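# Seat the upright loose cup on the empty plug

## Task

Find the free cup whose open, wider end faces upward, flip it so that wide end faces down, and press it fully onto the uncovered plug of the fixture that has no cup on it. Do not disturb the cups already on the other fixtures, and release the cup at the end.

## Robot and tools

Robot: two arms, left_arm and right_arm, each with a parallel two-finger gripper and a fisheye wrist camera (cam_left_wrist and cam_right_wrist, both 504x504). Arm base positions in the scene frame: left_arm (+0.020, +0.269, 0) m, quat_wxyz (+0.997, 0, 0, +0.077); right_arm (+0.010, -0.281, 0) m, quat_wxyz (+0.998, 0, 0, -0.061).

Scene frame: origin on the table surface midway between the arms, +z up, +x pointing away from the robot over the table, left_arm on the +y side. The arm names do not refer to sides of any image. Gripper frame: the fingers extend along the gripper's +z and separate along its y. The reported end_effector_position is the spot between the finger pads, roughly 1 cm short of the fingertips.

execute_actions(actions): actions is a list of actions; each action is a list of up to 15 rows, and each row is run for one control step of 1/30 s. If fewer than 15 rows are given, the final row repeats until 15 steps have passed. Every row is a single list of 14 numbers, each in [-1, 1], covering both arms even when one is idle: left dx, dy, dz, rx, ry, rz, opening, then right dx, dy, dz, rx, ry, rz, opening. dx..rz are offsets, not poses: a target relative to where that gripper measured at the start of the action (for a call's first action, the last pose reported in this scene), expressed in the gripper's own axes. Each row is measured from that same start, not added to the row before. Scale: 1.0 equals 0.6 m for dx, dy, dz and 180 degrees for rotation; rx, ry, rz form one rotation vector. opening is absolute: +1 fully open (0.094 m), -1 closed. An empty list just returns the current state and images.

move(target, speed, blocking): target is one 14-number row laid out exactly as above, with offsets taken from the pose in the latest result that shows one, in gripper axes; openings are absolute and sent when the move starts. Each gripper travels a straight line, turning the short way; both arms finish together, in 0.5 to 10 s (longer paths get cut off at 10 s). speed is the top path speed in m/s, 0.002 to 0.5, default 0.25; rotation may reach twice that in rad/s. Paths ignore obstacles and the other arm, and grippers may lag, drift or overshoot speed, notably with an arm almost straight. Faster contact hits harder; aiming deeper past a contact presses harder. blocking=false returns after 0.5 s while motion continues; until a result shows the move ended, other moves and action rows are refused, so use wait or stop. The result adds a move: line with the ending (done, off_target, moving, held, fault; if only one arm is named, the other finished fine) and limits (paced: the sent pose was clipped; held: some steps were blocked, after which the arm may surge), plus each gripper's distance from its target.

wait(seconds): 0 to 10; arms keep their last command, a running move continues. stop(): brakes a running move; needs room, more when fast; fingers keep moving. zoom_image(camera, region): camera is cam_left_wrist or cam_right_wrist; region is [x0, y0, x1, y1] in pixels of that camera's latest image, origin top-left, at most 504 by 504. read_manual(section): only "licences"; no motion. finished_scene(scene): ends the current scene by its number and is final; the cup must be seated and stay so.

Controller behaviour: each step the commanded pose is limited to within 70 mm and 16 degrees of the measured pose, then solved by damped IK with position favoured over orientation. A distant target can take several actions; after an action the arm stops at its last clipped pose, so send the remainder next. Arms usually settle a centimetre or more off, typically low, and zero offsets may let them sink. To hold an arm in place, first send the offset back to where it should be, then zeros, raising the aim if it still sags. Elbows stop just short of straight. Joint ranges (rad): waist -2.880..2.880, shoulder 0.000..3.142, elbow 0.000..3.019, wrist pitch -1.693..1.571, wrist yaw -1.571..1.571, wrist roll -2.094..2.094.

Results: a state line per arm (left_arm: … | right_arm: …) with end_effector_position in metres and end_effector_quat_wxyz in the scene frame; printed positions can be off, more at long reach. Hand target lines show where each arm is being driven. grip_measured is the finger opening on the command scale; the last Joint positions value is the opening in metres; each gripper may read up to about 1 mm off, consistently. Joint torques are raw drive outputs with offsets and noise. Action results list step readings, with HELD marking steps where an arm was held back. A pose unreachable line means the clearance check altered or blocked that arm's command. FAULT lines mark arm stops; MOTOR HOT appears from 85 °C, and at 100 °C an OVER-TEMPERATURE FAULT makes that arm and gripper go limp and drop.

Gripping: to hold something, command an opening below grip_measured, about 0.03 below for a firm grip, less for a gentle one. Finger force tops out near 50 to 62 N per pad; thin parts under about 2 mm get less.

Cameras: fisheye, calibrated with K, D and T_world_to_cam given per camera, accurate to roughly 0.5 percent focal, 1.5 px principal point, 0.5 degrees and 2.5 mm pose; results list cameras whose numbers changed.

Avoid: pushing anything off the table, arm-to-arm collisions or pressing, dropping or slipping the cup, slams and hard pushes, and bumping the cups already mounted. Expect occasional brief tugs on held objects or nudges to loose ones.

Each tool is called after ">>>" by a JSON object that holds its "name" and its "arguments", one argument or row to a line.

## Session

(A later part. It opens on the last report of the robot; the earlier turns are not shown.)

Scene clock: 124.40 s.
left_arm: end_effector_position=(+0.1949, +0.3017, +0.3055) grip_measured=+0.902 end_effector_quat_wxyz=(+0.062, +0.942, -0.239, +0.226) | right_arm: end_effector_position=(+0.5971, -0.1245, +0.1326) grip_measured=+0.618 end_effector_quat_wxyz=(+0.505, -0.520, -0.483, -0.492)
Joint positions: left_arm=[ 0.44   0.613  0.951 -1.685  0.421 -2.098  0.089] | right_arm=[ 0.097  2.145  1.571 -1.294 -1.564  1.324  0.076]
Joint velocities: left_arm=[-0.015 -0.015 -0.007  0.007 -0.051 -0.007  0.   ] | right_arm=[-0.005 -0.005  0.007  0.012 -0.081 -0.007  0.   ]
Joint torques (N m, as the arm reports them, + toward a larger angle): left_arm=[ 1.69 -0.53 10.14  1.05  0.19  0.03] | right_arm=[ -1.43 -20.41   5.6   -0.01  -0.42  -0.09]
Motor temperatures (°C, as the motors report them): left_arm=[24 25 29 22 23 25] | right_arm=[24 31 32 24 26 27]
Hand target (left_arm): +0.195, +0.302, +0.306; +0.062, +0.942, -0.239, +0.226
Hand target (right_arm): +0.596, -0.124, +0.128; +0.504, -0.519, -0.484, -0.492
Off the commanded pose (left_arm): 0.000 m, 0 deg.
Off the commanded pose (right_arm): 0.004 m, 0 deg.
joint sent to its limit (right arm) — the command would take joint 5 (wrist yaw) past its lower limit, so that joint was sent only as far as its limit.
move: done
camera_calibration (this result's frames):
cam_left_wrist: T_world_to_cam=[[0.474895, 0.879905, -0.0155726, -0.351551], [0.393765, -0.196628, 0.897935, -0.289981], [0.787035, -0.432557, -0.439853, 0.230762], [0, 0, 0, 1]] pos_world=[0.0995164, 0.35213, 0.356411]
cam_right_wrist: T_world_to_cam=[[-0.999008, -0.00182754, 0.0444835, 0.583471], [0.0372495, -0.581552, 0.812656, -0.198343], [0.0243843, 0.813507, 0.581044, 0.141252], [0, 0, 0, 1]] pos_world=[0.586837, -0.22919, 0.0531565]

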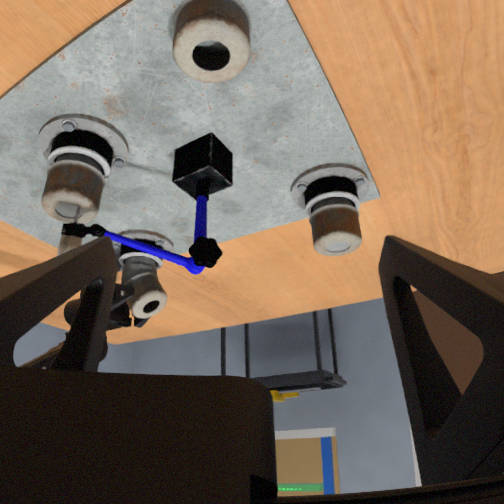

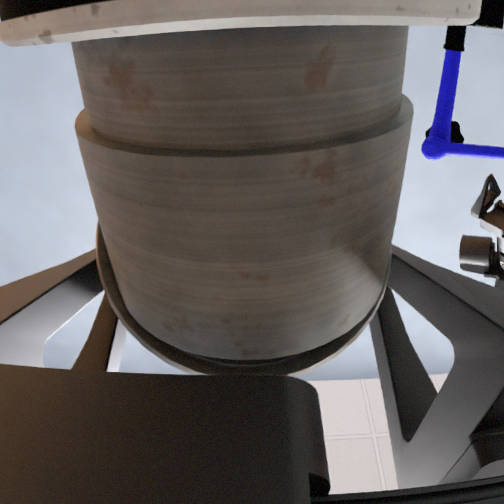

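>>> {"name": "move", "arguments": {
  "target": [0,0,0,0,0,0,0.9, 0,0,0,0,0,0,1]
}}

>>> {"name": "move", "arguments": {
  "target": [0,0,0,0,0,0,0.9, 0.04,0,-0.17,0,0,0,1],
  "speed": 0.15
}}

>>> {"name": "move", "arguments": {
  "target": [0,0,0,0,0,0,0.9, 0.22,0,0,0,0,0,1],
  "speed": 0.3
}}

>>> {"name": "move", "arguments": {
  "target": [0,0,0,0,0,0,0.9, 0,0,0,0,0,-0.5,1],
  "speed": 0.5
}}

Scene clock: 127.50 s.
left_arm: end_effector_position=(+0.1949, +0.3017, +0.3055) grip_measured=+0.902 end_effector_quat_wxyz=(+0.062, +0.942, -0.239, +0.226) | right_arm: end_effector_position=(+0.5962, -0.1245, +0.1317) grip_measured=+1.000 end_effector_quat_wxyz=(+0.506, -0.521, -0.482, -0.491)
Joint positions: left_arm=[ 0.44   0.613  0.951 -1.685  0.421 -2.098  0.089] | right_arm=[ 0.097  2.145  1.568 -1.294 -1.564  1.324  0.094]
Joint velocities: left_arm=[-0.005 -0.015 -0.007 -0.002 -0.022  0.051  0.001] | right_arm=[-0.015  0.015 -0.007 -0.012 -0.022 -0.066  0.   ]
Joint torques (N m, as the arm reports them, + toward a larger angle): left_arm=[ 1.76 -0.39 10.1   1.05  0.18  0.05] | right_arm=[ -0.87 -20.24   6.14  -0.61  -0.43   0.02]
Motor temperatures (°C, as the motors report them): left_arm=[24 25 30 22 23 25] | right_arm=[24 31 31 24 26 27]
Hand target (left_arm): +0.195, +0.302, +0.306; +0.062, +0.942, -0.239, +0.226
Hand target (right_arm): +0.597, -0.125, +0.133; +0.505, -0.520, -0.483, -0.491
Off the commanded pose (left_arm): 0.000 m, 0 deg.
Off the commanded pose (right_arm): 0.001 m, 0 deg.
joint sent to its limit (right arm) — the command would take joint 5 (wrist yaw) past its lower limit, so that joint was sent only as far as its limit.
move: done
camera_calibration (this result's frames):
cam_left_wrist: T_world_to_cam=[[0.474895, 0.879905, -0.0155726, -0.351551], [0.393765, -0.196628, 0.897935, -0.289981], [0.787035, -0.432557, -0.439853, 0.230762], [0, 0, 0, 1]] pos_world=[0.0995164, 0.35213, 0.356411]
cam_right_wrist: T_world_to_cam=[[-0.998868, -0.00183112, 0.047531, 0.582174], [0.0397286, -0.581615, 0.812493, -0.199024], [0.026157, 0.813462, 0.58103, 0.140723], [0, 0, 0, 1]] pos_world=[0.585741, -0.229162, 0.0522699]

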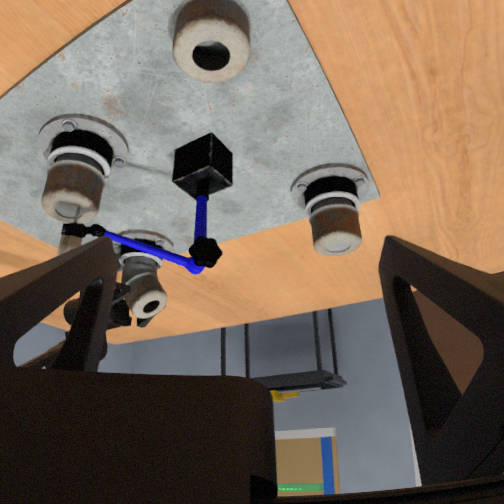

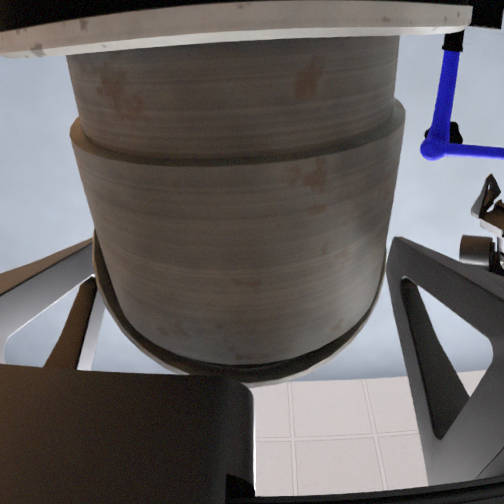

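Scene clock: 129.10 s.
left_arm: end_effector_position=(+0.1949, +0.3017, +0.3055) grip_measured=+0.902 end_effector_quat_wxyz=(+0.062, +0.942, -0.239, +0.226) | right_arm: end_effector_position=(+0.5846, -0.2280, +0.1506) grip_measured=+1.000 end_effector_quat_wxyz=(-0.465, +0.577, +0.457, +0.492)
Joint positions: left_arm=[ 0.44   0.613  0.951 -1.685  0.421 -2.098  0.089] | right_arm=[-0.085  2.124  1.592 -1.695 -1.465  1.001  0.094]
Joint velocities: left_arm=[-0.005 -0.005 -0.002 -0.002 -0.007  0.022 -0.   ] | right_arm=[ 0.005 -0.005 -0.017 -0.002 -0.022 -0.022  0.   ]
Joint torques (N m, as the arm reports them, + toward a larger angle): left_arm=[ 1.48 -0.47 10.01  1.02  0.21  0.03] | right_arm=[ -0.56 -18.23   8.38  -1.25  -0.25  -0.18]
Motor temperatures (°C, as the motors report them): left_arm=[24 25 30 22 23 25] | right_arm=[24 31 31 24 26 27]
Hand target (left_arm): +0.195, +0.302, +0.306; +0.062, +0.942, -0.239, +0.226
Hand target (right_arm): +0.593, -0.226, +0.156; -0.457, +0.568, +0.470, +0.498
Off the commanded pose (left_arm): 0.000 m, 0 deg.
Off the commanded pose (right_arm): 0.012 m, 8 deg.
joint sent to its limit (right arm) — the command would take joint 4 (wrist pitch) past its lower limit, so that joint was sent only as far as its limit.
move: off_target (right_arm)
camera_calibration (this result's frames):
cam_left_wrist: T_world_to_cam=[[0.474895, 0.879905, -0.0155726, -0.351551], [0.393765, -0.196628, 0.897935, -0.289981], [0.787035, -0.432557, -0.439853, 0.230762], [0, 0, 0, 1]] pos_world=[0.0995164, 0.35213, 0.356411]
cam_right_wrist: T_world_to_cam=[[-0.988806, 0.123646, 0.0835141, 0.586782], [0.00669675, -0.522376, 0.852689, -0.247439], [0.149057, 0.843703, 0.5157, 0.159125], [0, 0, 0, 1]] pos_world=[0.558152, -0.336064, 0.0799236]

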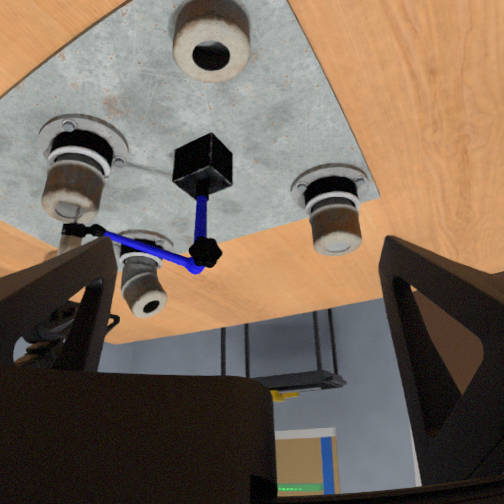

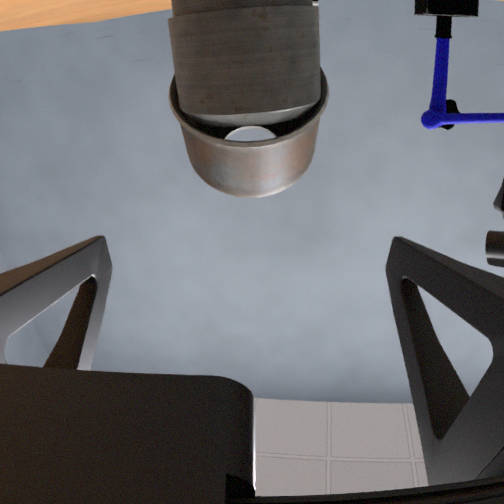

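Scene clock: 130.20 s.
left_arm: end_effector_position=(+0.1949, +0.3017, +0.3055) grip_measured=+0.902 end_effector_quat_wxyz=(+0.062, +0.942, -0.239, +0.226) | right_arm: end_effector_position=(+0.5888, -0.2216, +0.2733) grip_measured=+1.000 end_effector_quat_wxyz=(-0.459, +0.581, +0.455, +0.495)
Joint positions: left_arm=[ 0.44   0.613  0.951 -1.685  0.421 -2.098  0.089] | right_arm=[-0.072  1.944  1.675 -1.697 -1.476  1.257  0.094]
Joint velocities: left_arm=[-0.015  0.005 -0.017  0.007  0.007 -0.022  0.001] | right_arm=[ 0.005  0.005  0.002 -0.002  0.037 -0.081  0.   ]
Joint torques (N m, as the arm reports them, + toward a larger angle): left_arm=[ 1.58 -0.36 10.13  0.93  0.19  0.03] | right_arm=[ -1.25 -19.97   8.73  -1.04  -0.44   0.14]
Motor temperatures (°C, as the motors report them): left_arm=[24 25 30 22 23 25] | right_arm=[24 31 31 24 26 27]
Hand target (left_arm): +0.195, +0.302, +0.306; +0.062, +0.942, -0.239, +0.226
Hand target (right_arm): +0.594, -0.219, +0.282; -0.461, +0.580, +0.455, +0.493
Off the commanded pose (left_arm): 0.000 m, 0 deg.
Off the commanded pose (right_arm): 0.012 m, 1 deg.
joint sent to its limit (right arm) — the command would take joint 4 (wrist pitch) past its lower limit, so that joint was sent only as far as its limit.
move: off_target (right_arm); limits=paced
camera_calibration (this result's frames):
cam_left_wrist: T_world_to_cam=[[0.474895, 0.879905, -0.0155726, -0.351551], [0.393765, -0.196628, 0.897935, -0.289981], [0.787035, -0.432557, -0.439853, 0.230762], [0, 0, 0, 1]] pos_world=[0.0995164, 0.35213, 0.356411]
cam_right_wrist: T_world_to_cam=[[-0.987151, 0.138853, 0.0790688, 0.583497], [-0.00449873, -0.518791, 0.854889, -0.341943], [0.159724, 0.843549, 0.51275, 0.0842627], [0, 0, 0, 1]] pos_world=[0.561003, -0.329497, 0.202981]

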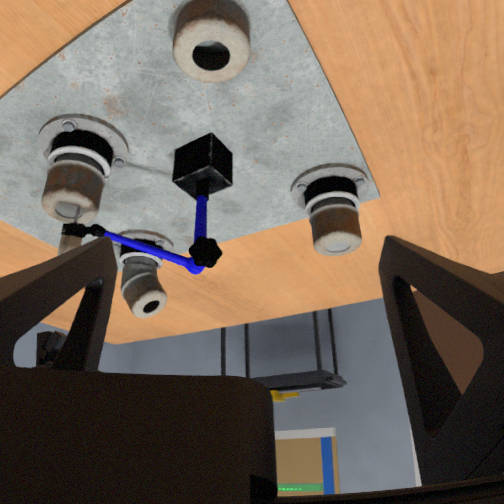

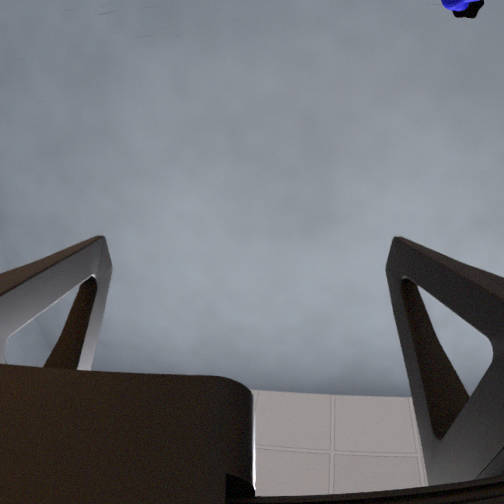

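Scene clock: 133.17 s.
left_arm: end_effector_position=(+0.1949, +0.3017, +0.3055) grip_measured=+0.902 end_effector_quat_wxyz=(+0.062, +0.942, -0.239, +0.226) | right_arm: end_effector_position=(+0.5764, -0.2190, +0.2674) grip_measured=+1.000 end_effector_quat_wxyz=(+0.016, +0.119, +0.728, +0.675)
Joint positions: left_arm=[ 0.44   0.613  0.951 -1.685  0.421 -2.098  0.089] | right_arm=[-0.072  1.849  1.529 -1.361 -1.483  0.029  0.094]
Joint velocities: left_arm=[-0.005 -0.015 -0.002 -0.017  0.022 -0.037  0.   ] | right_arm=[-0.005  0.063  0.085 -0.281  0.051 -0.3    0.   ]
Joint torques (N m, as the arm reports them, + toward a larger angle): left_arm=[ 1.77 -0.88 10.05  1.04  0.19  0.04] | right_arm=[ -0.47 -15.8   10.2   -0.58  -0.42  -0.29]
Motor temperatures (°C, as the motors report them): left_arm=[24 25 30 22 23 25] | right_arm=[24 31 32 24 26 27]
Hand target (left_arm): +0.195, +0.302, +0.306; +0.062, +0.942, -0.239, +0.226
Hand target (right_arm): +0.588, -0.221, +0.273; +0.035, +0.098, +0.732, +0.674
Off the commanded pose (left_arm): 0.000 m, 0 deg.
Off the commanded pose (right_arm): 0.014 m, 4 deg.
move: off_target (right_arm)
camera_calibration (this result's frames):
cam_left_wrist: T_world_to_cam=[[0.474895, 0.879905, -0.0155726, -0.351551], [0.393765, -0.196628, 0.897935, -0.289981], [0.787035, -0.432557, -0.439853, 0.230762], [0, 0, 0, 1]] pos_world=[0.0995164, 0.35213, 0.356411]
cam_right_wrist: T_world_to_cam=[[-0.150734, -0.0857013, -0.984853, 0.32464], [-0.893185, -0.415151, 0.17283, 0.381724], [-0.423674, 0.905707, -0.0139698, 0.577862], [0, 0, 0, 1]] pos_world=[0.634709, -0.337078, 0.261822]

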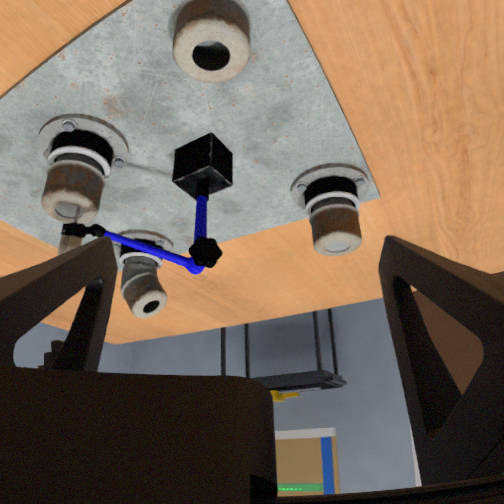

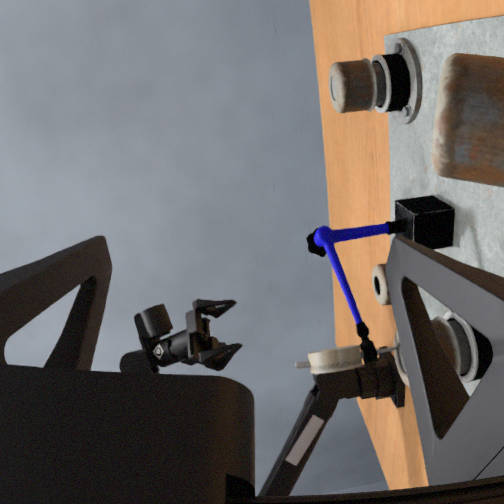

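>>> {"name": "move", "arguments": {
  "target": [0,0,0,0,0,0,0.9, -0.02,-0.08,0.03,0.47,0,0,1],
  "speed": 0.4
}}

>>> {"name": "move", "arguments": {
  "target": [0,0,0,0,0,0,0.9, 0,0,-0.03,0,0,0.47,1],
  "speed": 0.5
}}

Scene clock: 138.97 s.
left_arm: end_effector_position=(+0.1949, +0.3017, +0.3055) grip_measured=+0.902 end_effector_quat_wxyz=(+0.062, +0.942, -0.239, +0.226) | right_arm: end_effector_position=(+0.5703, -0.2075, +0.2050) grip_measured=+1.000 end_effector_quat_wxyz=(-0.076, +0.095, +0.993, +0.007)
Joint positions: left_arm=[ 0.44   0.613  0.951 -1.685  0.421 -2.098  0.089] | right_arm=[ 0.24   1.933  1.9   -1.684 -0.045  0.305  0.094]
Joint velocities: left_arm=[-0.005  0.005 -0.007  0.012 -0.007  0.051 -0.   ] | right_arm=[-0.005  0.005  0.022 -0.002 -0.022  0.007  0.   ]
Joint torques (N m, as the arm reports them, + toward a larger angle): left_arm=[ 1.71 -0.63 10.21  1.03  0.18  0.05] | right_arm=[ -1.74 -19.28  10.84  -0.46   0.24   0.2 ]
Motor temperatures (°C, as the motors report them): left_arm=[24 25 30 22 23 25] | right_arm=[24 31 34 24 26 27]
Hand target (left_arm): +0.195, +0.302, +0.306; +0.062, +0.942, -0.239, +0.226
Hand target (right_arm): +0.583, -0.208, +0.219; -0.059, +0.106, +0.993, +0.009
Off the commanded pose (left_arm): 0.000 m, 0 deg.
Off the commanded pose (right_arm): 0.018 m, 1 deg.
move: off_target (right_arm)
camera_calibration (this result's frames):
cam_left_wrist: T_world_to_cam=[[0.474895, 0.879905, -0.0155726, -0.351551], [0.393765, -0.196628, 0.897935, -0.289981], [0.787035, -0.432557, -0.439853, 0.230762], [0, 0, 0, 1]] pos_world=[0.0995164, 0.35213, 0.356411]
cam_right_wrist: T_world_to_cam=[[-0.179849, -0.983358, 0.0257332, -0.113588], [-0.696598, 0.145786, 0.702494, 0.287492], [-0.694554, 0.108417, -0.711224, 0.695973], [0, 0, 0, 1]] pos_world=[0.663229, -0.229065, 0.295955]

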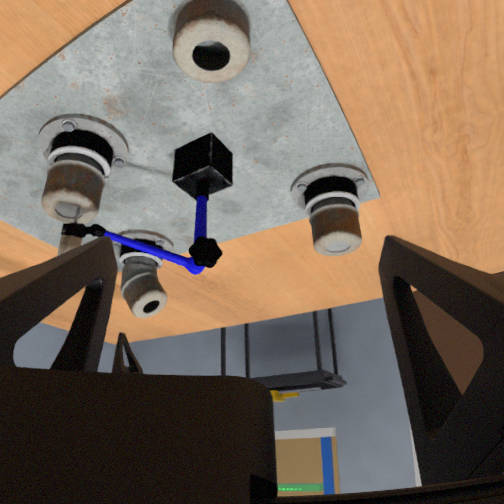

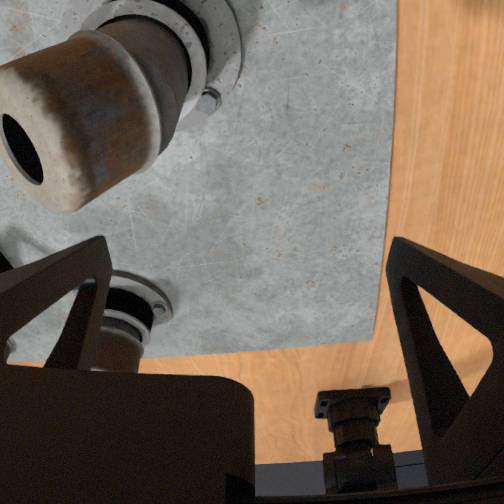

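Scene clock: 141.20 s.
left_arm: end_effector_position=(+0.1949, +0.3017, +0.3055) grip_measured=+0.902 end_effector_quat_wxyz=(+0.062, +0.942, -0.239, +0.226) | right_arm: end_effector_position=(+0.5662, -0.2075, +0.2045) grip_measured=+1.000 end_effector_quat_wxyz=(-0.067, +0.731, +0.677, -0.052)
Joint positions: left_arm=[ 0.44   0.613  0.951 -1.685  0.421 -2.098  0.089] | right_arm=[ 0.24   1.933  1.897 -1.698 -0.048  1.761  0.094]
Joint velocities: left_arm=[ 0.005 -0.015  0.012  0.022 -0.154 -0.066  0.001] | right_arm=[-0.015 -0.015 -0.002 -0.022 -0.066  0.007  0.   ]
Joint torques (N m, as the arm reports them, + toward a larger angle): left_arm=[ 1.21 -0.26 10.1   0.99  0.19  0.03] | right_arm=[ -1.68 -20.87   9.72  -0.68   0.27   0.19]
Motor temperatures (°C, as the motors report them): left_arm=[24 25 30 22 23 25] | right_arm=[24 31 34 24 26 27]
Hand target (left_arm): +0.195, +0.302, +0.306; +0.062, +0.942, -0.239, +0.226
Hand target (right_arm): +0.572, -0.208, +0.223; -0.055, +0.739, +0.670, -0.038
Off the commanded pose (left_arm): 0.000 m, 0 deg.
Off the commanded pose (right_arm): 0.020 m, 2 deg.
joint sent to its limit (right arm) — the command would take joint 4 (wrist pitch) past its lower limit, so that joint was sent only as far as its limit.
move: off_target (right_arm)
camera_calibration (this result's frames):
cam_left_wrist: T_world_to_cam=[[0.474895, 0.879905, -0.0155726, -0.351551], [0.393765, -0.196628, 0.897935, -0.289981], [0.787035, -0.432557, -0.439853, 0.230762], [0, 0, 0, 1]] pos_world=[0.0995164, 0.35213, 0.356411]
cam_right_wrist: T_world_to_cam=[[-0.978893, 0.0667507, 0.193163, 0.521757], [0.169998, 0.790567, 0.588306, -0.0485268], [-0.113439, 0.608727, -0.785228, 0.482684], [0, 0, 0, 1]] pos_world=[0.573749, -0.290287, 0.306781]

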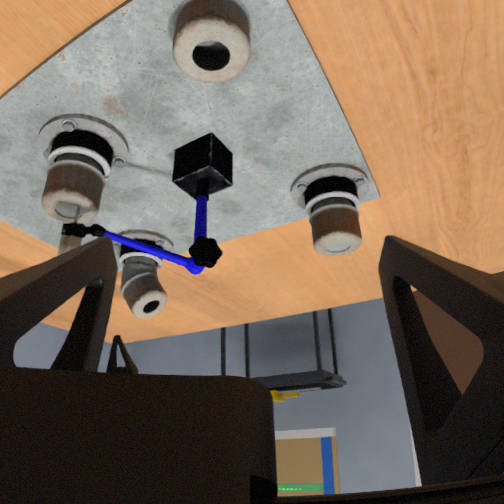

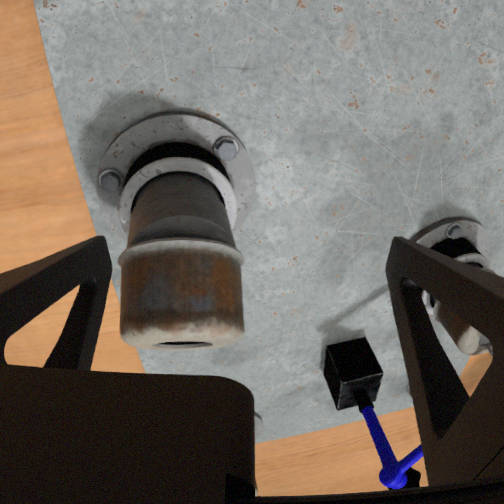

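>>> {"name": "move", "arguments": {
  "target": [0,0,0,0,0,0,0.9, 0.122,0.04,-0.03,-0.04,0,0,1],
  "speed": 0.2
}}

Scene clock: 145.97 s.
left_arm: end_effector_position=(+0.1949, +0.3017, +0.3055) grip_measured=+0.902 end_effector_quat_wxyz=(+0.062, +0.942, -0.239, +0.226) | right_arm: end_effector_position=(+0.5809, -0.1375, +0.2123) grip_measured=+1.000 end_effector_quat_wxyz=(-0.032, +0.726, +0.686, -0.023)
Joint positions: left_arm=[ 0.44   0.613  0.951 -1.685  0.421 -2.098  0.089] | right_arm=[ 0.36   1.949  1.949 -1.643 -0.032  1.863  0.094]
Joint velocities: left_arm=[-0.005  0.005 -0.007 -0.022  0.081 -0.007 -0.001] | right_arm=[ 0.005  0.005 -0.007  0.027 -0.037 -0.007  0.   ]
Joint torques (N m, as the arm reports them, + toward a larger angle): left_arm=[ 1.48 -0.47 10.05  1.05  0.18  0.03] | right_arm=[ -0.57 -19.01  10.89  -0.09   0.35   0.13]
Motor temperatures (°C, as the motors report them): left_arm=[24 25 30 22 23 25] | right_arm=[24 32 35 24 26 27]
Hand target (left_arm): +0.195, +0.302, +0.306; +0.062, +0.942, -0.239, +0.226
Hand target (right_arm): +0.597, -0.137, +0.220; -0.021, +0.734, +0.679, -0.007
Off the commanded pose (left_arm): 0.000 m, 0 deg.
Off the commanded pose (right_arm): 0.019 m, 2 deg.
move: off_target (right_arm)
camera_calibration (this result's frames):
cam_left_wrist: T_world_to_cam=[[0.474895, 0.879905, -0.0155726, -0.351551], [0.393765, -0.196628, 0.897935, -0.289981], [0.787035, -0.432557, -0.439853, 0.230762], [0, 0, 0, 1]] pos_world=[0.0995164, 0.35213, 0.356411]
cam_right_wrist: T_world_to_cam=[[-0.993418, 0.0487007, 0.103682, 0.554942], [0.100947, 0.800007, 0.591437, -0.0701226], [-0.0541428, 0.59801, -0.799658, 0.41501], [0, 0, 0, 1]] pos_world=[0.580837, -0.219107, 0.315801]

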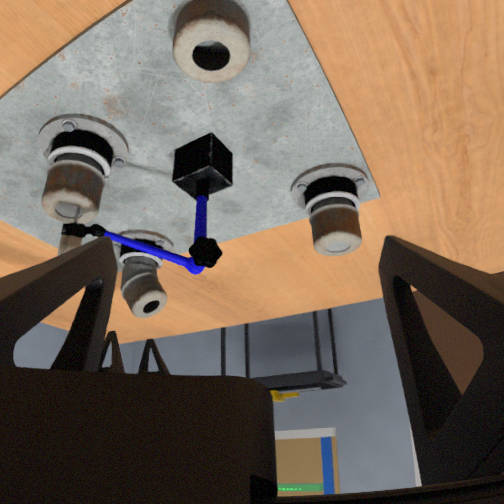

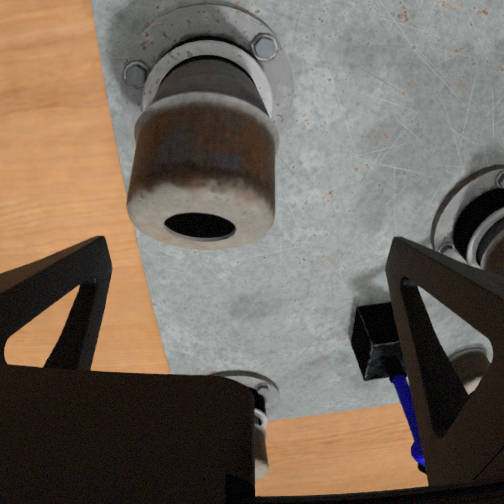

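>>> {"name": "move", "arguments": {
  "target": [0,0,0,0,0,0,0.9, 0.012,0.04,-0.01,0,0,0,1],
  "speed": 0.08
}}

>>> {"name": "move", "arguments": {
  "target": [0,0,0,0,0,0,0.9, 0,0.015,0.1,0,0,0,1],
  "speed": 0.06
}}

Scene clock: 148.33 s.
left_arm: end_effector_position=(+0.1949, +0.3017, +0.3055) grip_measured=+0.902 end_effector_quat_wxyz=(+0.062, +0.942, -0.239, +0.226) | right_arm: end_effector_position=(+0.5933, -0.1345, +0.2054) grip_measured=+1.000 end_effector_quat_wxyz=(-0.040, +0.726, +0.686, -0.036)
Joint positions: left_arm=[ 0.44   0.613  0.951 -1.685  0.421 -2.098  0.089] | right_arm=[ 0.36   2.012  2.028 -1.689 -0.032  1.864  0.094]
Joint velocities: left_arm=[ 0.005 -0.005 -0.002 -0.007 -0.007  0.037 -0.001] | right_arm=[ 0.005 -0.005  0.012 -0.007 -0.051 -0.051  0.   ]
Joint torques (N m, as the arm reports them, + toward a larger angle): left_arm=[ 1.67 -0.57 10.14  0.99  0.19  0.02] | right_arm=[ -1.05 -19.8   10.93  -0.83   0.21  -0.04]
Motor temperatures (°C, as the motors report them): left_arm=[24 25 30 22 23 25] | right_arm=[24 32 35 24 26 27]
Hand target (left_arm): +0.195, +0.302, +0.306; +0.062, +0.942, -0.239, +0.226
Hand target (right_arm): +0.605, -0.132, +0.217; -0.032, +0.726, +0.686, -0.023
Off the commanded pose (left_arm): 0.000 m, 0 deg.
Off the commanded pose (right_arm): 0.017 m, 2 deg.
move: off_target (right_arm)
camera_calibration (this result's frames):
cam_left_wrist: T_world_to_cam=[[0.474895, 0.879905, -0.0155726, -0.351551], [0.393765, -0.196628, 0.897935, -0.289981], [0.787035, -0.432557, -0.439853, 0.230762], [0, 0, 0, 1]] pos_world=[0.0995164, 0.35213, 0.356411]
cam_right_wrist: T_world_to_cam=[[-0.989872, 0.0503108, 0.132748, 0.55997], [0.118971, 0.804177, 0.582362, -0.0779838], [-0.077454, 0.592257, -0.802018, 0.421939], [0, 0, 0, 1]] pos_world=[0.596257, -0.215356, 0.309483]

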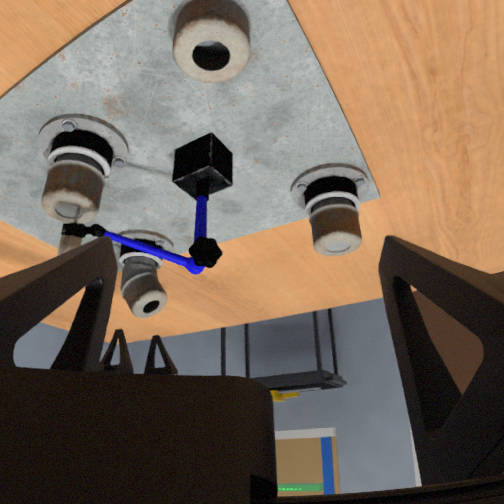

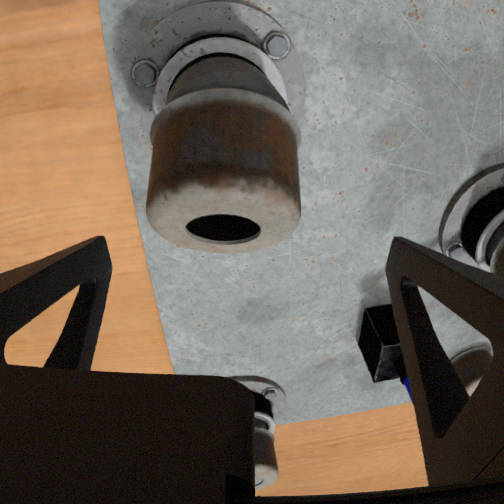

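Scene clock: 149.70 s.
left_arm: end_effector_position=(+0.1949, +0.3017, +0.3055) grip_measured=+0.902 end_effector_quat_wxyz=(+0.062, +0.942, -0.239, +0.226) | right_arm: end_effector_position=(+0.5923, -0.1348, +0.1527) grip_measured=+1.000 end_effector_quat_wxyz=(-0.039, +0.726, +0.686, -0.035)
Joint positions: left_arm=[ 0.44   0.613  0.951 -1.685  0.421 -2.098  0.089] | right_arm=[ 0.36   2.016  1.895 -1.551 -0.032  1.864  0.094]
Joint velocities: left_arm=[-0.005 -0.005  0.002 -0.007 -0.037 -0.051  0.   ] | right_arm=[ 0.005 -0.015  0.002 -0.002 -0.022  0.037  0.   ]
Joint torques (N m, as the arm reports them, + toward a larger angle): left_arm=[ 1.55 -0.45 10.15  1.    0.18  0.04] | right_arm=[ -1.06 -19.82   7.56  -0.4    0.24   0.02]
Motor temperatures (°C, as the motors report them): left_arm=[24 25 30 22 23 25] | right_arm=[24 32 35 24 26 27]
Hand target (left_arm): +0.195, +0.302, +0.306; +0.062, +0.942, -0.239, +0.226
Hand target (right_arm): +0.596, -0.134, +0.145; -0.040, +0.726, +0.686, -0.037
Off the commanded pose (left_arm): 0.000 m, 0 deg.
Off the commanded pose (right_arm): 0.009 m, 0 deg.
move: done
camera_calibration (this result's frames):
cam_left_wrist: T_world_to_cam=[[0.474895, 0.879905, -0.0155726, -0.351551], [0.393765, -0.196628, 0.897935, -0.289981], [0.787035, -0.432557, -0.439853, 0.230762], [0, 0, 0, 1]] pos_world=[0.0995164, 0.35213, 0.356411]
cam_right_wrist: T_world_to_cam=[[-0.990165, 0.0502399, 0.130573, 0.566429], [0.117675, 0.803863, 0.583058, -0.0463212], [-0.0756699, 0.592688, -0.801869, 0.378694], [0, 0, 0, 1]] pos_world=[0.594965, -0.215669, 0.25671]

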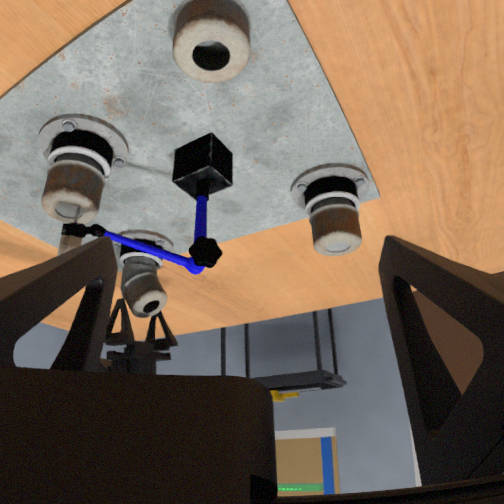

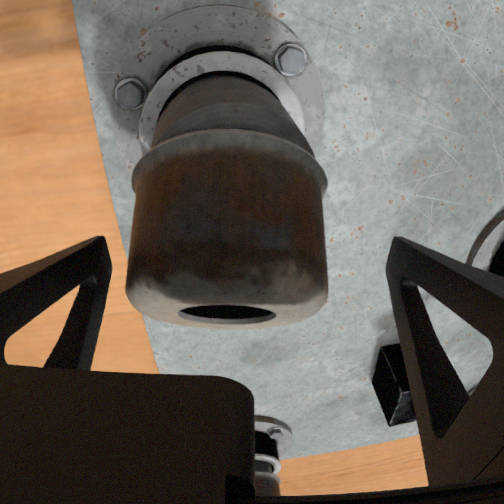

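>>> {"name": "move", "arguments": {
  "target": [0,0,0,0,0,0,0.9, 0,0.016,0.01,0,0,0,1],
  "speed": 0.04
}}

>>> {"name": "move", "arguments": {
  "target": [0,0,0,0,0,0,0.9, 0,0,0,0,0,0,0.25]
}}

Scene clock: 153.90 s.
left_arm: end_effector_position=(+0.1949, +0.3017, +0.3055) grip_measured=+0.902 end_effector_quat_wxyz=(+0.062, +0.942, -0.239, +0.226) | right_arm: end_effector_position=(+0.5922, -0.1348, +0.1469) grip_measured=+1.000 end_effector_quat_wxyz=(-0.042, +0.726, +0.685, -0.040)
Joint positions: left_arm=[ 0.44   0.613  0.951 -1.685  0.421 -2.098  0.089] | right_arm=[ 0.36   2.025  1.894 -1.551 -0.032  1.864  0.094]
Joint velocities: left_arm=[ 0.005 -0.005  0.007 -0.007 -0.022  0.022 -0.   ] | right_arm=[ 0.005 -0.015 -0.012  0.012 -0.007 -0.007  0.   ]
Joint torques (N m, as the arm reports them, + toward a larger angle): left_arm=[ 1.52 -0.85 10.12  1.08  0.17  0.04] | right_arm=[ -2.08 -19.2    8.92  -0.39   0.24  -0.1 ]
Motor temperatures (°C, as the motors report them): left_arm=[24 25 30 22 23 25] | right_arm=[24 32 35 24 26 27]
Hand target (left_arm): +0.195, +0.302, +0.306; +0.062, +0.942, -0.239, +0.226
Hand target (right_arm): +0.601, -0.135, +0.146; -0.039, +0.726, +0.686, -0.035
Off the commanded pose (left_arm): 0.000 m, 0 deg.
Off the commanded pose (right_arm): 0.009 m, 1 deg.
move: done
camera_calibration (this result's frames):
cam_left_wrist: T_world_to_cam=[[0.474895, 0.879905, -0.0155726, -0.351551], [0.393765, -0.196628, 0.897935, -0.289981], [0.787035, -0.432557, -0.439853, 0.230762], [0, 0, 0, 1]] pos_world=[0.0995164, 0.35213, 0.356411]
cam_right_wrist: T_world_to_cam=[[-0.988809, 0.050568, 0.140357, 0.564951], [0.123496, 0.805272, 0.579902, -0.0457285], [-0.0837007, 0.590746, -0.802505, 0.378642], [0, 0, 0, 1]] pos_world=[0.595969, -0.215426, 0.251086]

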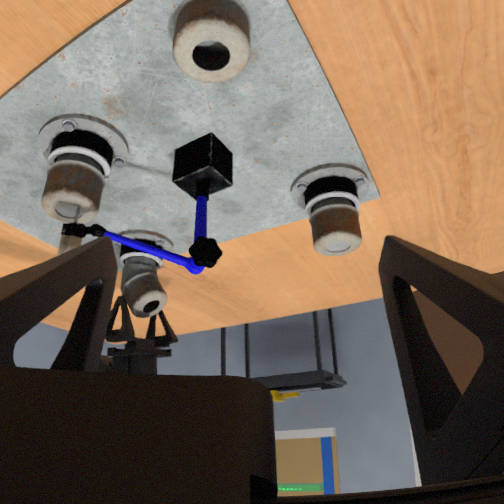

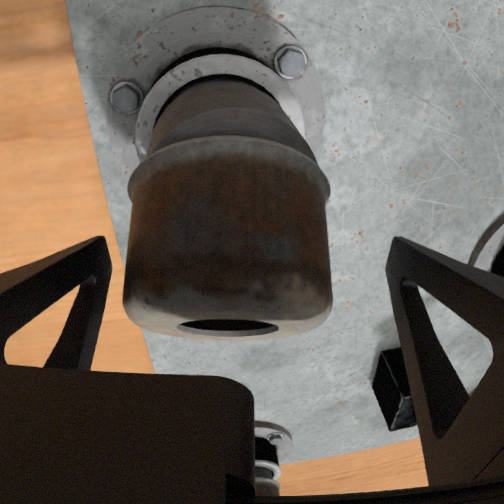

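Scene clock: 154.40 s.
left_arm: end_effector_position=(+0.1949, +0.3017, +0.3055) grip_measured=+0.902 end_effector_quat_wxyz=(+0.062, +0.942, -0.239, +0.226) | right_arm: end_effector_position=(+0.5971, -0.1349, +0.1467) grip_measured=+0.413 end_effector_quat_wxyz=(-0.035, +0.727, +0.685, -0.032)
Joint positions: left_arm=[ 0.44   0.613  0.951 -1.685  0.421 -2.098  0.089] | right_arm=[ 0.359  2.025  1.895 -1.532 -0.029  1.864  0.066]
Joint velocities: left_arm=[ 0.005 -0.005 -0.017  0.002 -0.125 -0.11  -0.001] | right_arm=[-0.024 -0.005  0.002 -0.017 -0.051  0.007 -0.   ]
Joint torques (N m, as the arm reports them, + toward a larger angle): left_arm=[ 1.46 -0.32 10.04  1.02  0.19  0.02] | right_arm=[ -0.66 -20.71   7.17  -1.12   0.09   0.02]
Motor temperatures (°C, as the motors report them): left_arm=[24 25 30 22 23 25] | right_arm=[24 32 34 24 26 27]
Hand target (left_arm): +0.195, +0.302, +0.306; +0.062, +0.942, -0.239, +0.226
Hand target (right_arm): +0.592, -0.135, +0.147; -0.042, +0.726, +0.685, -0.040
Off the commanded pose (left_arm): 0.000 m, 0 deg.
Off the commanded pose (right_arm): 0.005 m, 1 deg.
move: done
camera_calibration (this result's frames):
cam_left_wrist: T_world_to_cam=[[0.474895, 0.879905, -0.0155726, -0.351551], [0.393765, -0.196628, 0.897935, -0.289981], [0.787035, -0.432557, -0.439853, 0.230762], [0, 0, 0, 1]] pos_world=[0.0995164, 0.35213, 0.356411]
cam_right_wrist: T_world_to_cam=[[-0.991299, 0.0512072, 0.121264, 0.574181], [0.11289, 0.804506, 0.583117, -0.0403399], [-0.0676981, 0.591732, -0.803287, 0.36966], [0, 0, 0, 1]] pos_world=[0.598764, -0.215689, 0.250839]

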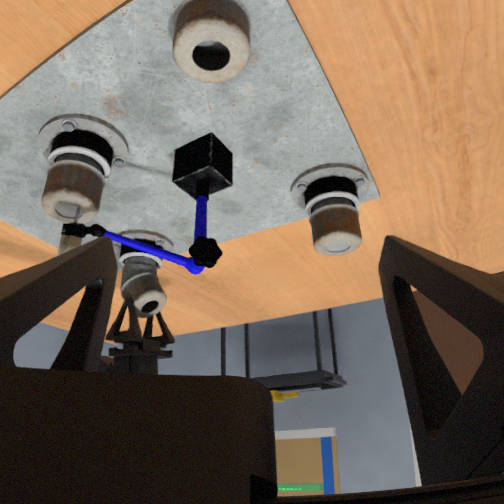

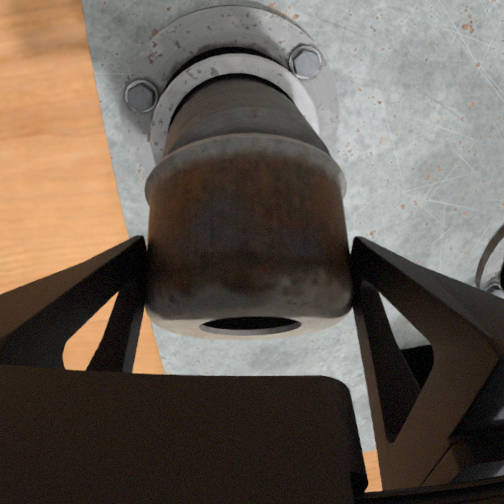

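>>> {"name": "move", "arguments": {
  "target": [0,0,0,0,0,0,0.9, -0.018,0,-0.03,0,0.09,0,0.25],
  "speed": 0.04
}}

>>> {"name": "zoom_image", "arguments": {
  "camera": "cam_left_wrist",
  "region": [60,220,220,380]
}}

Scene clock: 159.77 s.
left_arm: end_effector_position=(+0.1949, +0.3017, +0.3055) grip_measured=+0.902 end_effector_quat_wxyz=(+0.062, +0.942, -0.239, +0.226) | right_arm: end_effector_position=(+0.5991, -0.1421, +0.1471) grip_measured=+0.413 end_effector_quat_wxyz=(-0.140, +0.728, +0.669, +0.055)
Joint positions: left_arm=[ 0.44   0.613  0.951 -1.685  0.421 -2.098  0.089] | right_arm=[ 0.272  2.005  1.846 -1.48  -0.295  1.795  0.066]
Joint velocities: left_arm=[ 0.005 -0.015 -0.007  0.007 -0.022 -0.022  0.   ] | right_arm=[-0.015 -0.005 -0.017  0.012 -0.066 -0.007  0.   ]
Joint torques (N m, as the arm reports them, + toward a larger angle): left_arm=[ 1.63 -0.69 10.08  1.03  0.18  0.04] | right_arm=[ -1.69 -22.86   7.12  -0.26  -0.06  -0.11]
Motor temperatures (°C, as the motors report them): left_arm=[24 25 30 22 23 25] | right_arm=[24 32 34 24 26 27]
Hand target (left_arm): +0.195, +0.302, +0.306; +0.062, +0.942, -0.239, +0.226
Hand target (right_arm): +0.598, -0.146, +0.164; -0.133, +0.724, +0.674, +0.068
Off the commanded pose (left_arm): 0.000 m, 0 deg.
Off the commanded pose (right_arm): 0.018 m, 2 deg.
move: off_target (right_arm)
camera_calibration (this result's frames):
cam_left_wrist: T_world_to_cam=[[0.474895, 0.879905, -0.0155726, -0.351551], [0.393765, -0.196628, 0.897935, -0.289981], [0.787035, -0.432557, -0.439853, 0.230762], [0, 0, 0, 1]] pos_world=[0.0995164, 0.35213, 0.356411]
cam_right_wrist: T_world_to_cam=[[-0.986647, 0.0529247, 0.154035, 0.569053], [0.153835, 0.613479, 0.774583, -0.11491], [-0.0535024, 0.787936, -0.613429, 0.365829], [0, 0, 0, 1]] pos_world=[0.598704, -0.247872, 0.225763]

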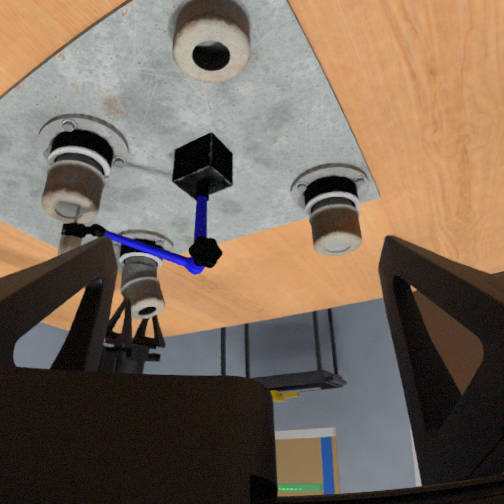

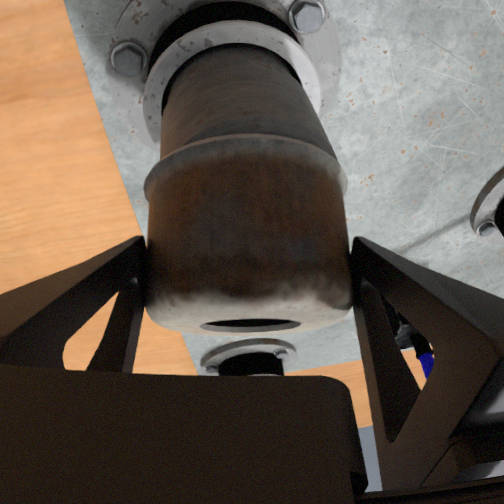

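Region (60, 220, 220, 380) of cam_left_wrist's 504x504 image, scaled by 3.150, with more detail than that image has.

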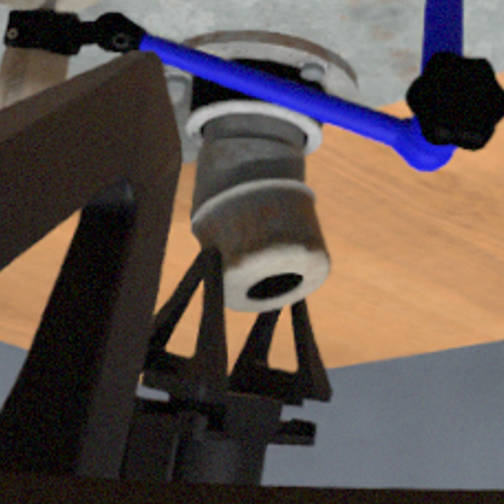

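>>> {"name": "move", "arguments": {
  "target": [0,0,0,0,0,0,0.9, -0.008,0,-0.015,-0.02,0.055,0,0.25],
  "speed": 0.04
}}

>>> {"name": "zoom_image", "arguments": {
  "camera": "cam_left_wrist",
  "region": [60,220,220,380]
}}

Scene clock: 164.23 s.
left_arm: end_effector_position=(+0.1949, +0.3017, +0.3055) grip_measured=+0.902 end_effector_quat_wxyz=(+0.062, +0.942, -0.239, +0.226) | right_arm: end_effector_position=(+0.5979, -0.1470, +0.1465) grip_measured=+0.413 end_effector_quat_wxyz=(-0.183, +0.729, +0.648, +0.126)
Joint positions: left_arm=[ 0.44   0.613  0.951 -1.685  0.421 -2.098  0.089] | right_arm=[ 0.224  1.958  1.747 -1.371 -0.449  1.786  0.066]
Joint velocities: left_arm=[-0.015 -0.005  0.002  0.007 -0.066 -0.037  0.   ] | right_arm=[-0.005 -0.005 -0.007  0.002  0.051  0.007  0.001]
Joint torques (N m, as the arm reports them, + toward a larger angle): left_arm=[ 1.51 -0.4  10.13  1.06  0.16  0.03] | right_arm=[ -1.52 -21.38   7.03   0.02  -0.08  -0.13]
Motor temperatures (°C, as the motors report them): left_arm=[24 25 30 22 23 25] | right_arm=[24 32 33 24 26 27]
Hand target (left_arm): +0.195, +0.302, +0.306; +0.062, +0.942, -0.239, +0.226
Hand target (right_arm): +0.600, -0.149, +0.154; -0.176, +0.725, +0.652, +0.137
Off the commanded pose (left_arm): 0.000 m, 0 deg.
Off the commanded pose (right_arm): 0.008 m, 2 deg.
move: done
camera_calibration (this result's frames):
cam_left_wrist: T_world_to_cam=[[0.474895, 0.879905, -0.0155726, -0.351551], [0.393765, -0.196628, 0.897935, -0.289981], [0.787035, -0.432557, -0.439853, 0.230762], [0, 0, 0, 1]] pos_world=[0.0995164, 0.35213, 0.356411]
cam_right_wrist: T_world_to_cam=[[-0.989275, 0.0768066, 0.124244, 0.577677], [0.145863, 0.474479, 0.868098, -0.140559], [0.00772467, 0.87691, -0.480593, 0.326287], [0, 0, 0, 1]] pos_world=[0.589463, -0.263801, 0.207058]

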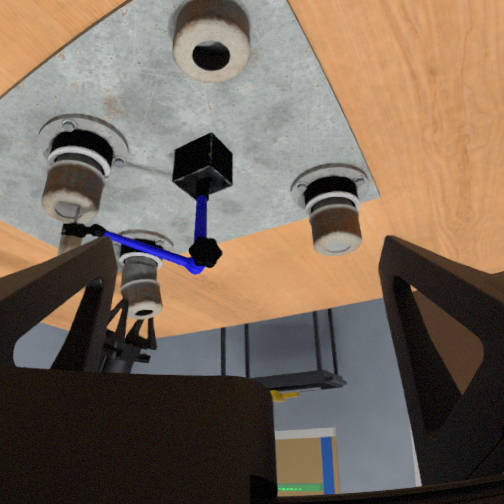

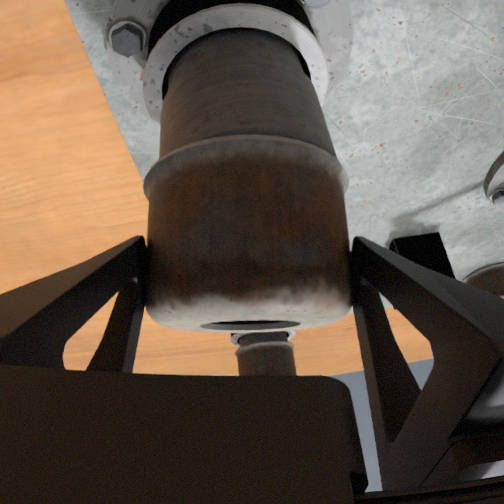

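Region (60, 220, 220, 380) of cam_left_wrist's 504x504 image, scaled by 3.150, with more detail than that image has.

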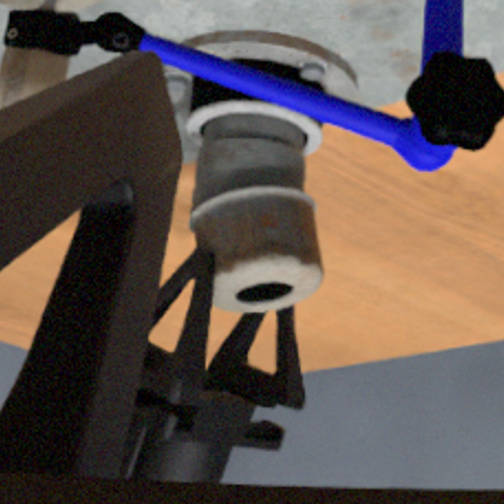

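>>> {"name": "move", "arguments": {
  "target": [0,0,0,0,0,0,0.9, -0.028,0.007,0.06,0,0,0,0.25],
  "speed": 0.03
}}

>>> {"name": "zoom_image", "arguments": {
  "camera": "cam_left_wrist",
  "region": [60,220,220,380]
}}

Scene clock: 167.57 s.
left_arm: end_effector_position=(+0.1949, +0.3017, +0.3055) grip_measured=+0.902 end_effector_quat_wxyz=(+0.062, +0.942, -0.239, +0.226) | right_arm: end_effector_position=(+0.5972, -0.1437, +0.1427) grip_measured=+0.413 end_effector_quat_wxyz=(-0.184, +0.727, +0.646, +0.144)
Joint positions: left_arm=[ 0.44   0.613  0.951 -1.685  0.421 -2.098  0.089] | right_arm=[ 0.223  1.942  1.707 -1.317 -0.472  1.794  0.066]
Joint velocities: left_arm=[-0.015 -0.005  0.002 -0.002 -0.037  0.051  0.   ] | right_arm=[-0.015  0.005 -0.007 -0.022 -0.022  0.007 -0.001]
Joint torques (N m, as the arm reports them, + toward a larger angle): left_arm=[ 1.79 -0.4  10.19  1.04  0.21  0.02] | right_arm=[ -1.48 -15.7    5.54   1.16   0.81  -0.1 ]
Motor temperatures (°C, as the motors report them): left_arm=[24 25 30 22 23 25] | right_arm=[24 33 33 24 26 27]
Hand target (left_arm): +0.195, +0.302, +0.306; +0.062, +0.942, -0.239, +0.226
Hand target (right_arm): +0.597, -0.147, +0.108; -0.184, +0.728, +0.648, +0.126
Off the commanded pose (left_arm): 0.000 m, 0 deg.
Off the commanded pose (right_arm): 0.036 m, 2 deg.
move: off_target (right_arm)
camera_calibration (this result's frames):
cam_left_wrist: T_world_to_cam=[[0.474895, 0.879905, -0.0155726, -0.351551], [0.393765, -0.196628, 0.897935, -0.289981], [0.787035, -0.432557, -0.439853, 0.230762], [0, 0, 0, 1]] pos_world=[0.0995164, 0.35213, 0.356411]
cam_right_wrist: T_world_to_cam=[[-0.991506, 0.0806032, 0.102073, 0.582265], [0.127599, 0.450884, 0.883415, -0.13344], [0.0251831, 0.888936, -0.457339, 0.309574], [0, 0, 0, 1]] pos_world=[0.58655, -0.261958, 0.20003]

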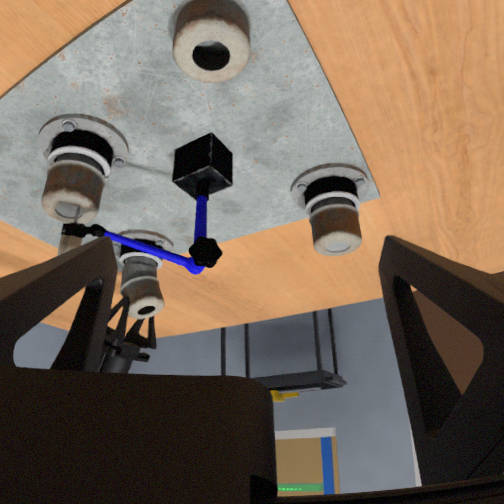

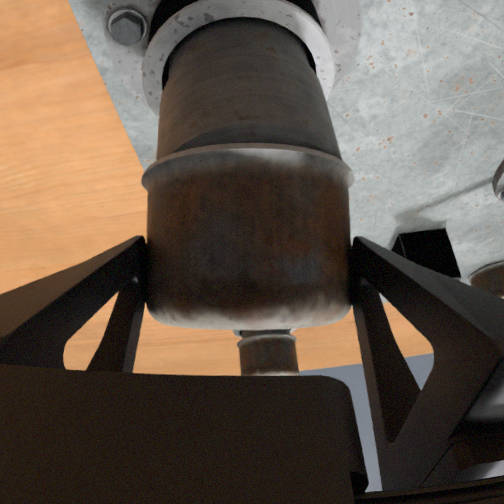

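Region (60, 220, 220, 380) of cam_left_wrist's 504x504 image, scaled by 3.150, with more detail than that image has.

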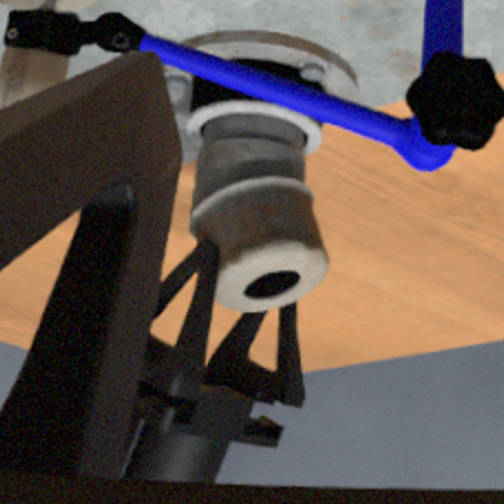

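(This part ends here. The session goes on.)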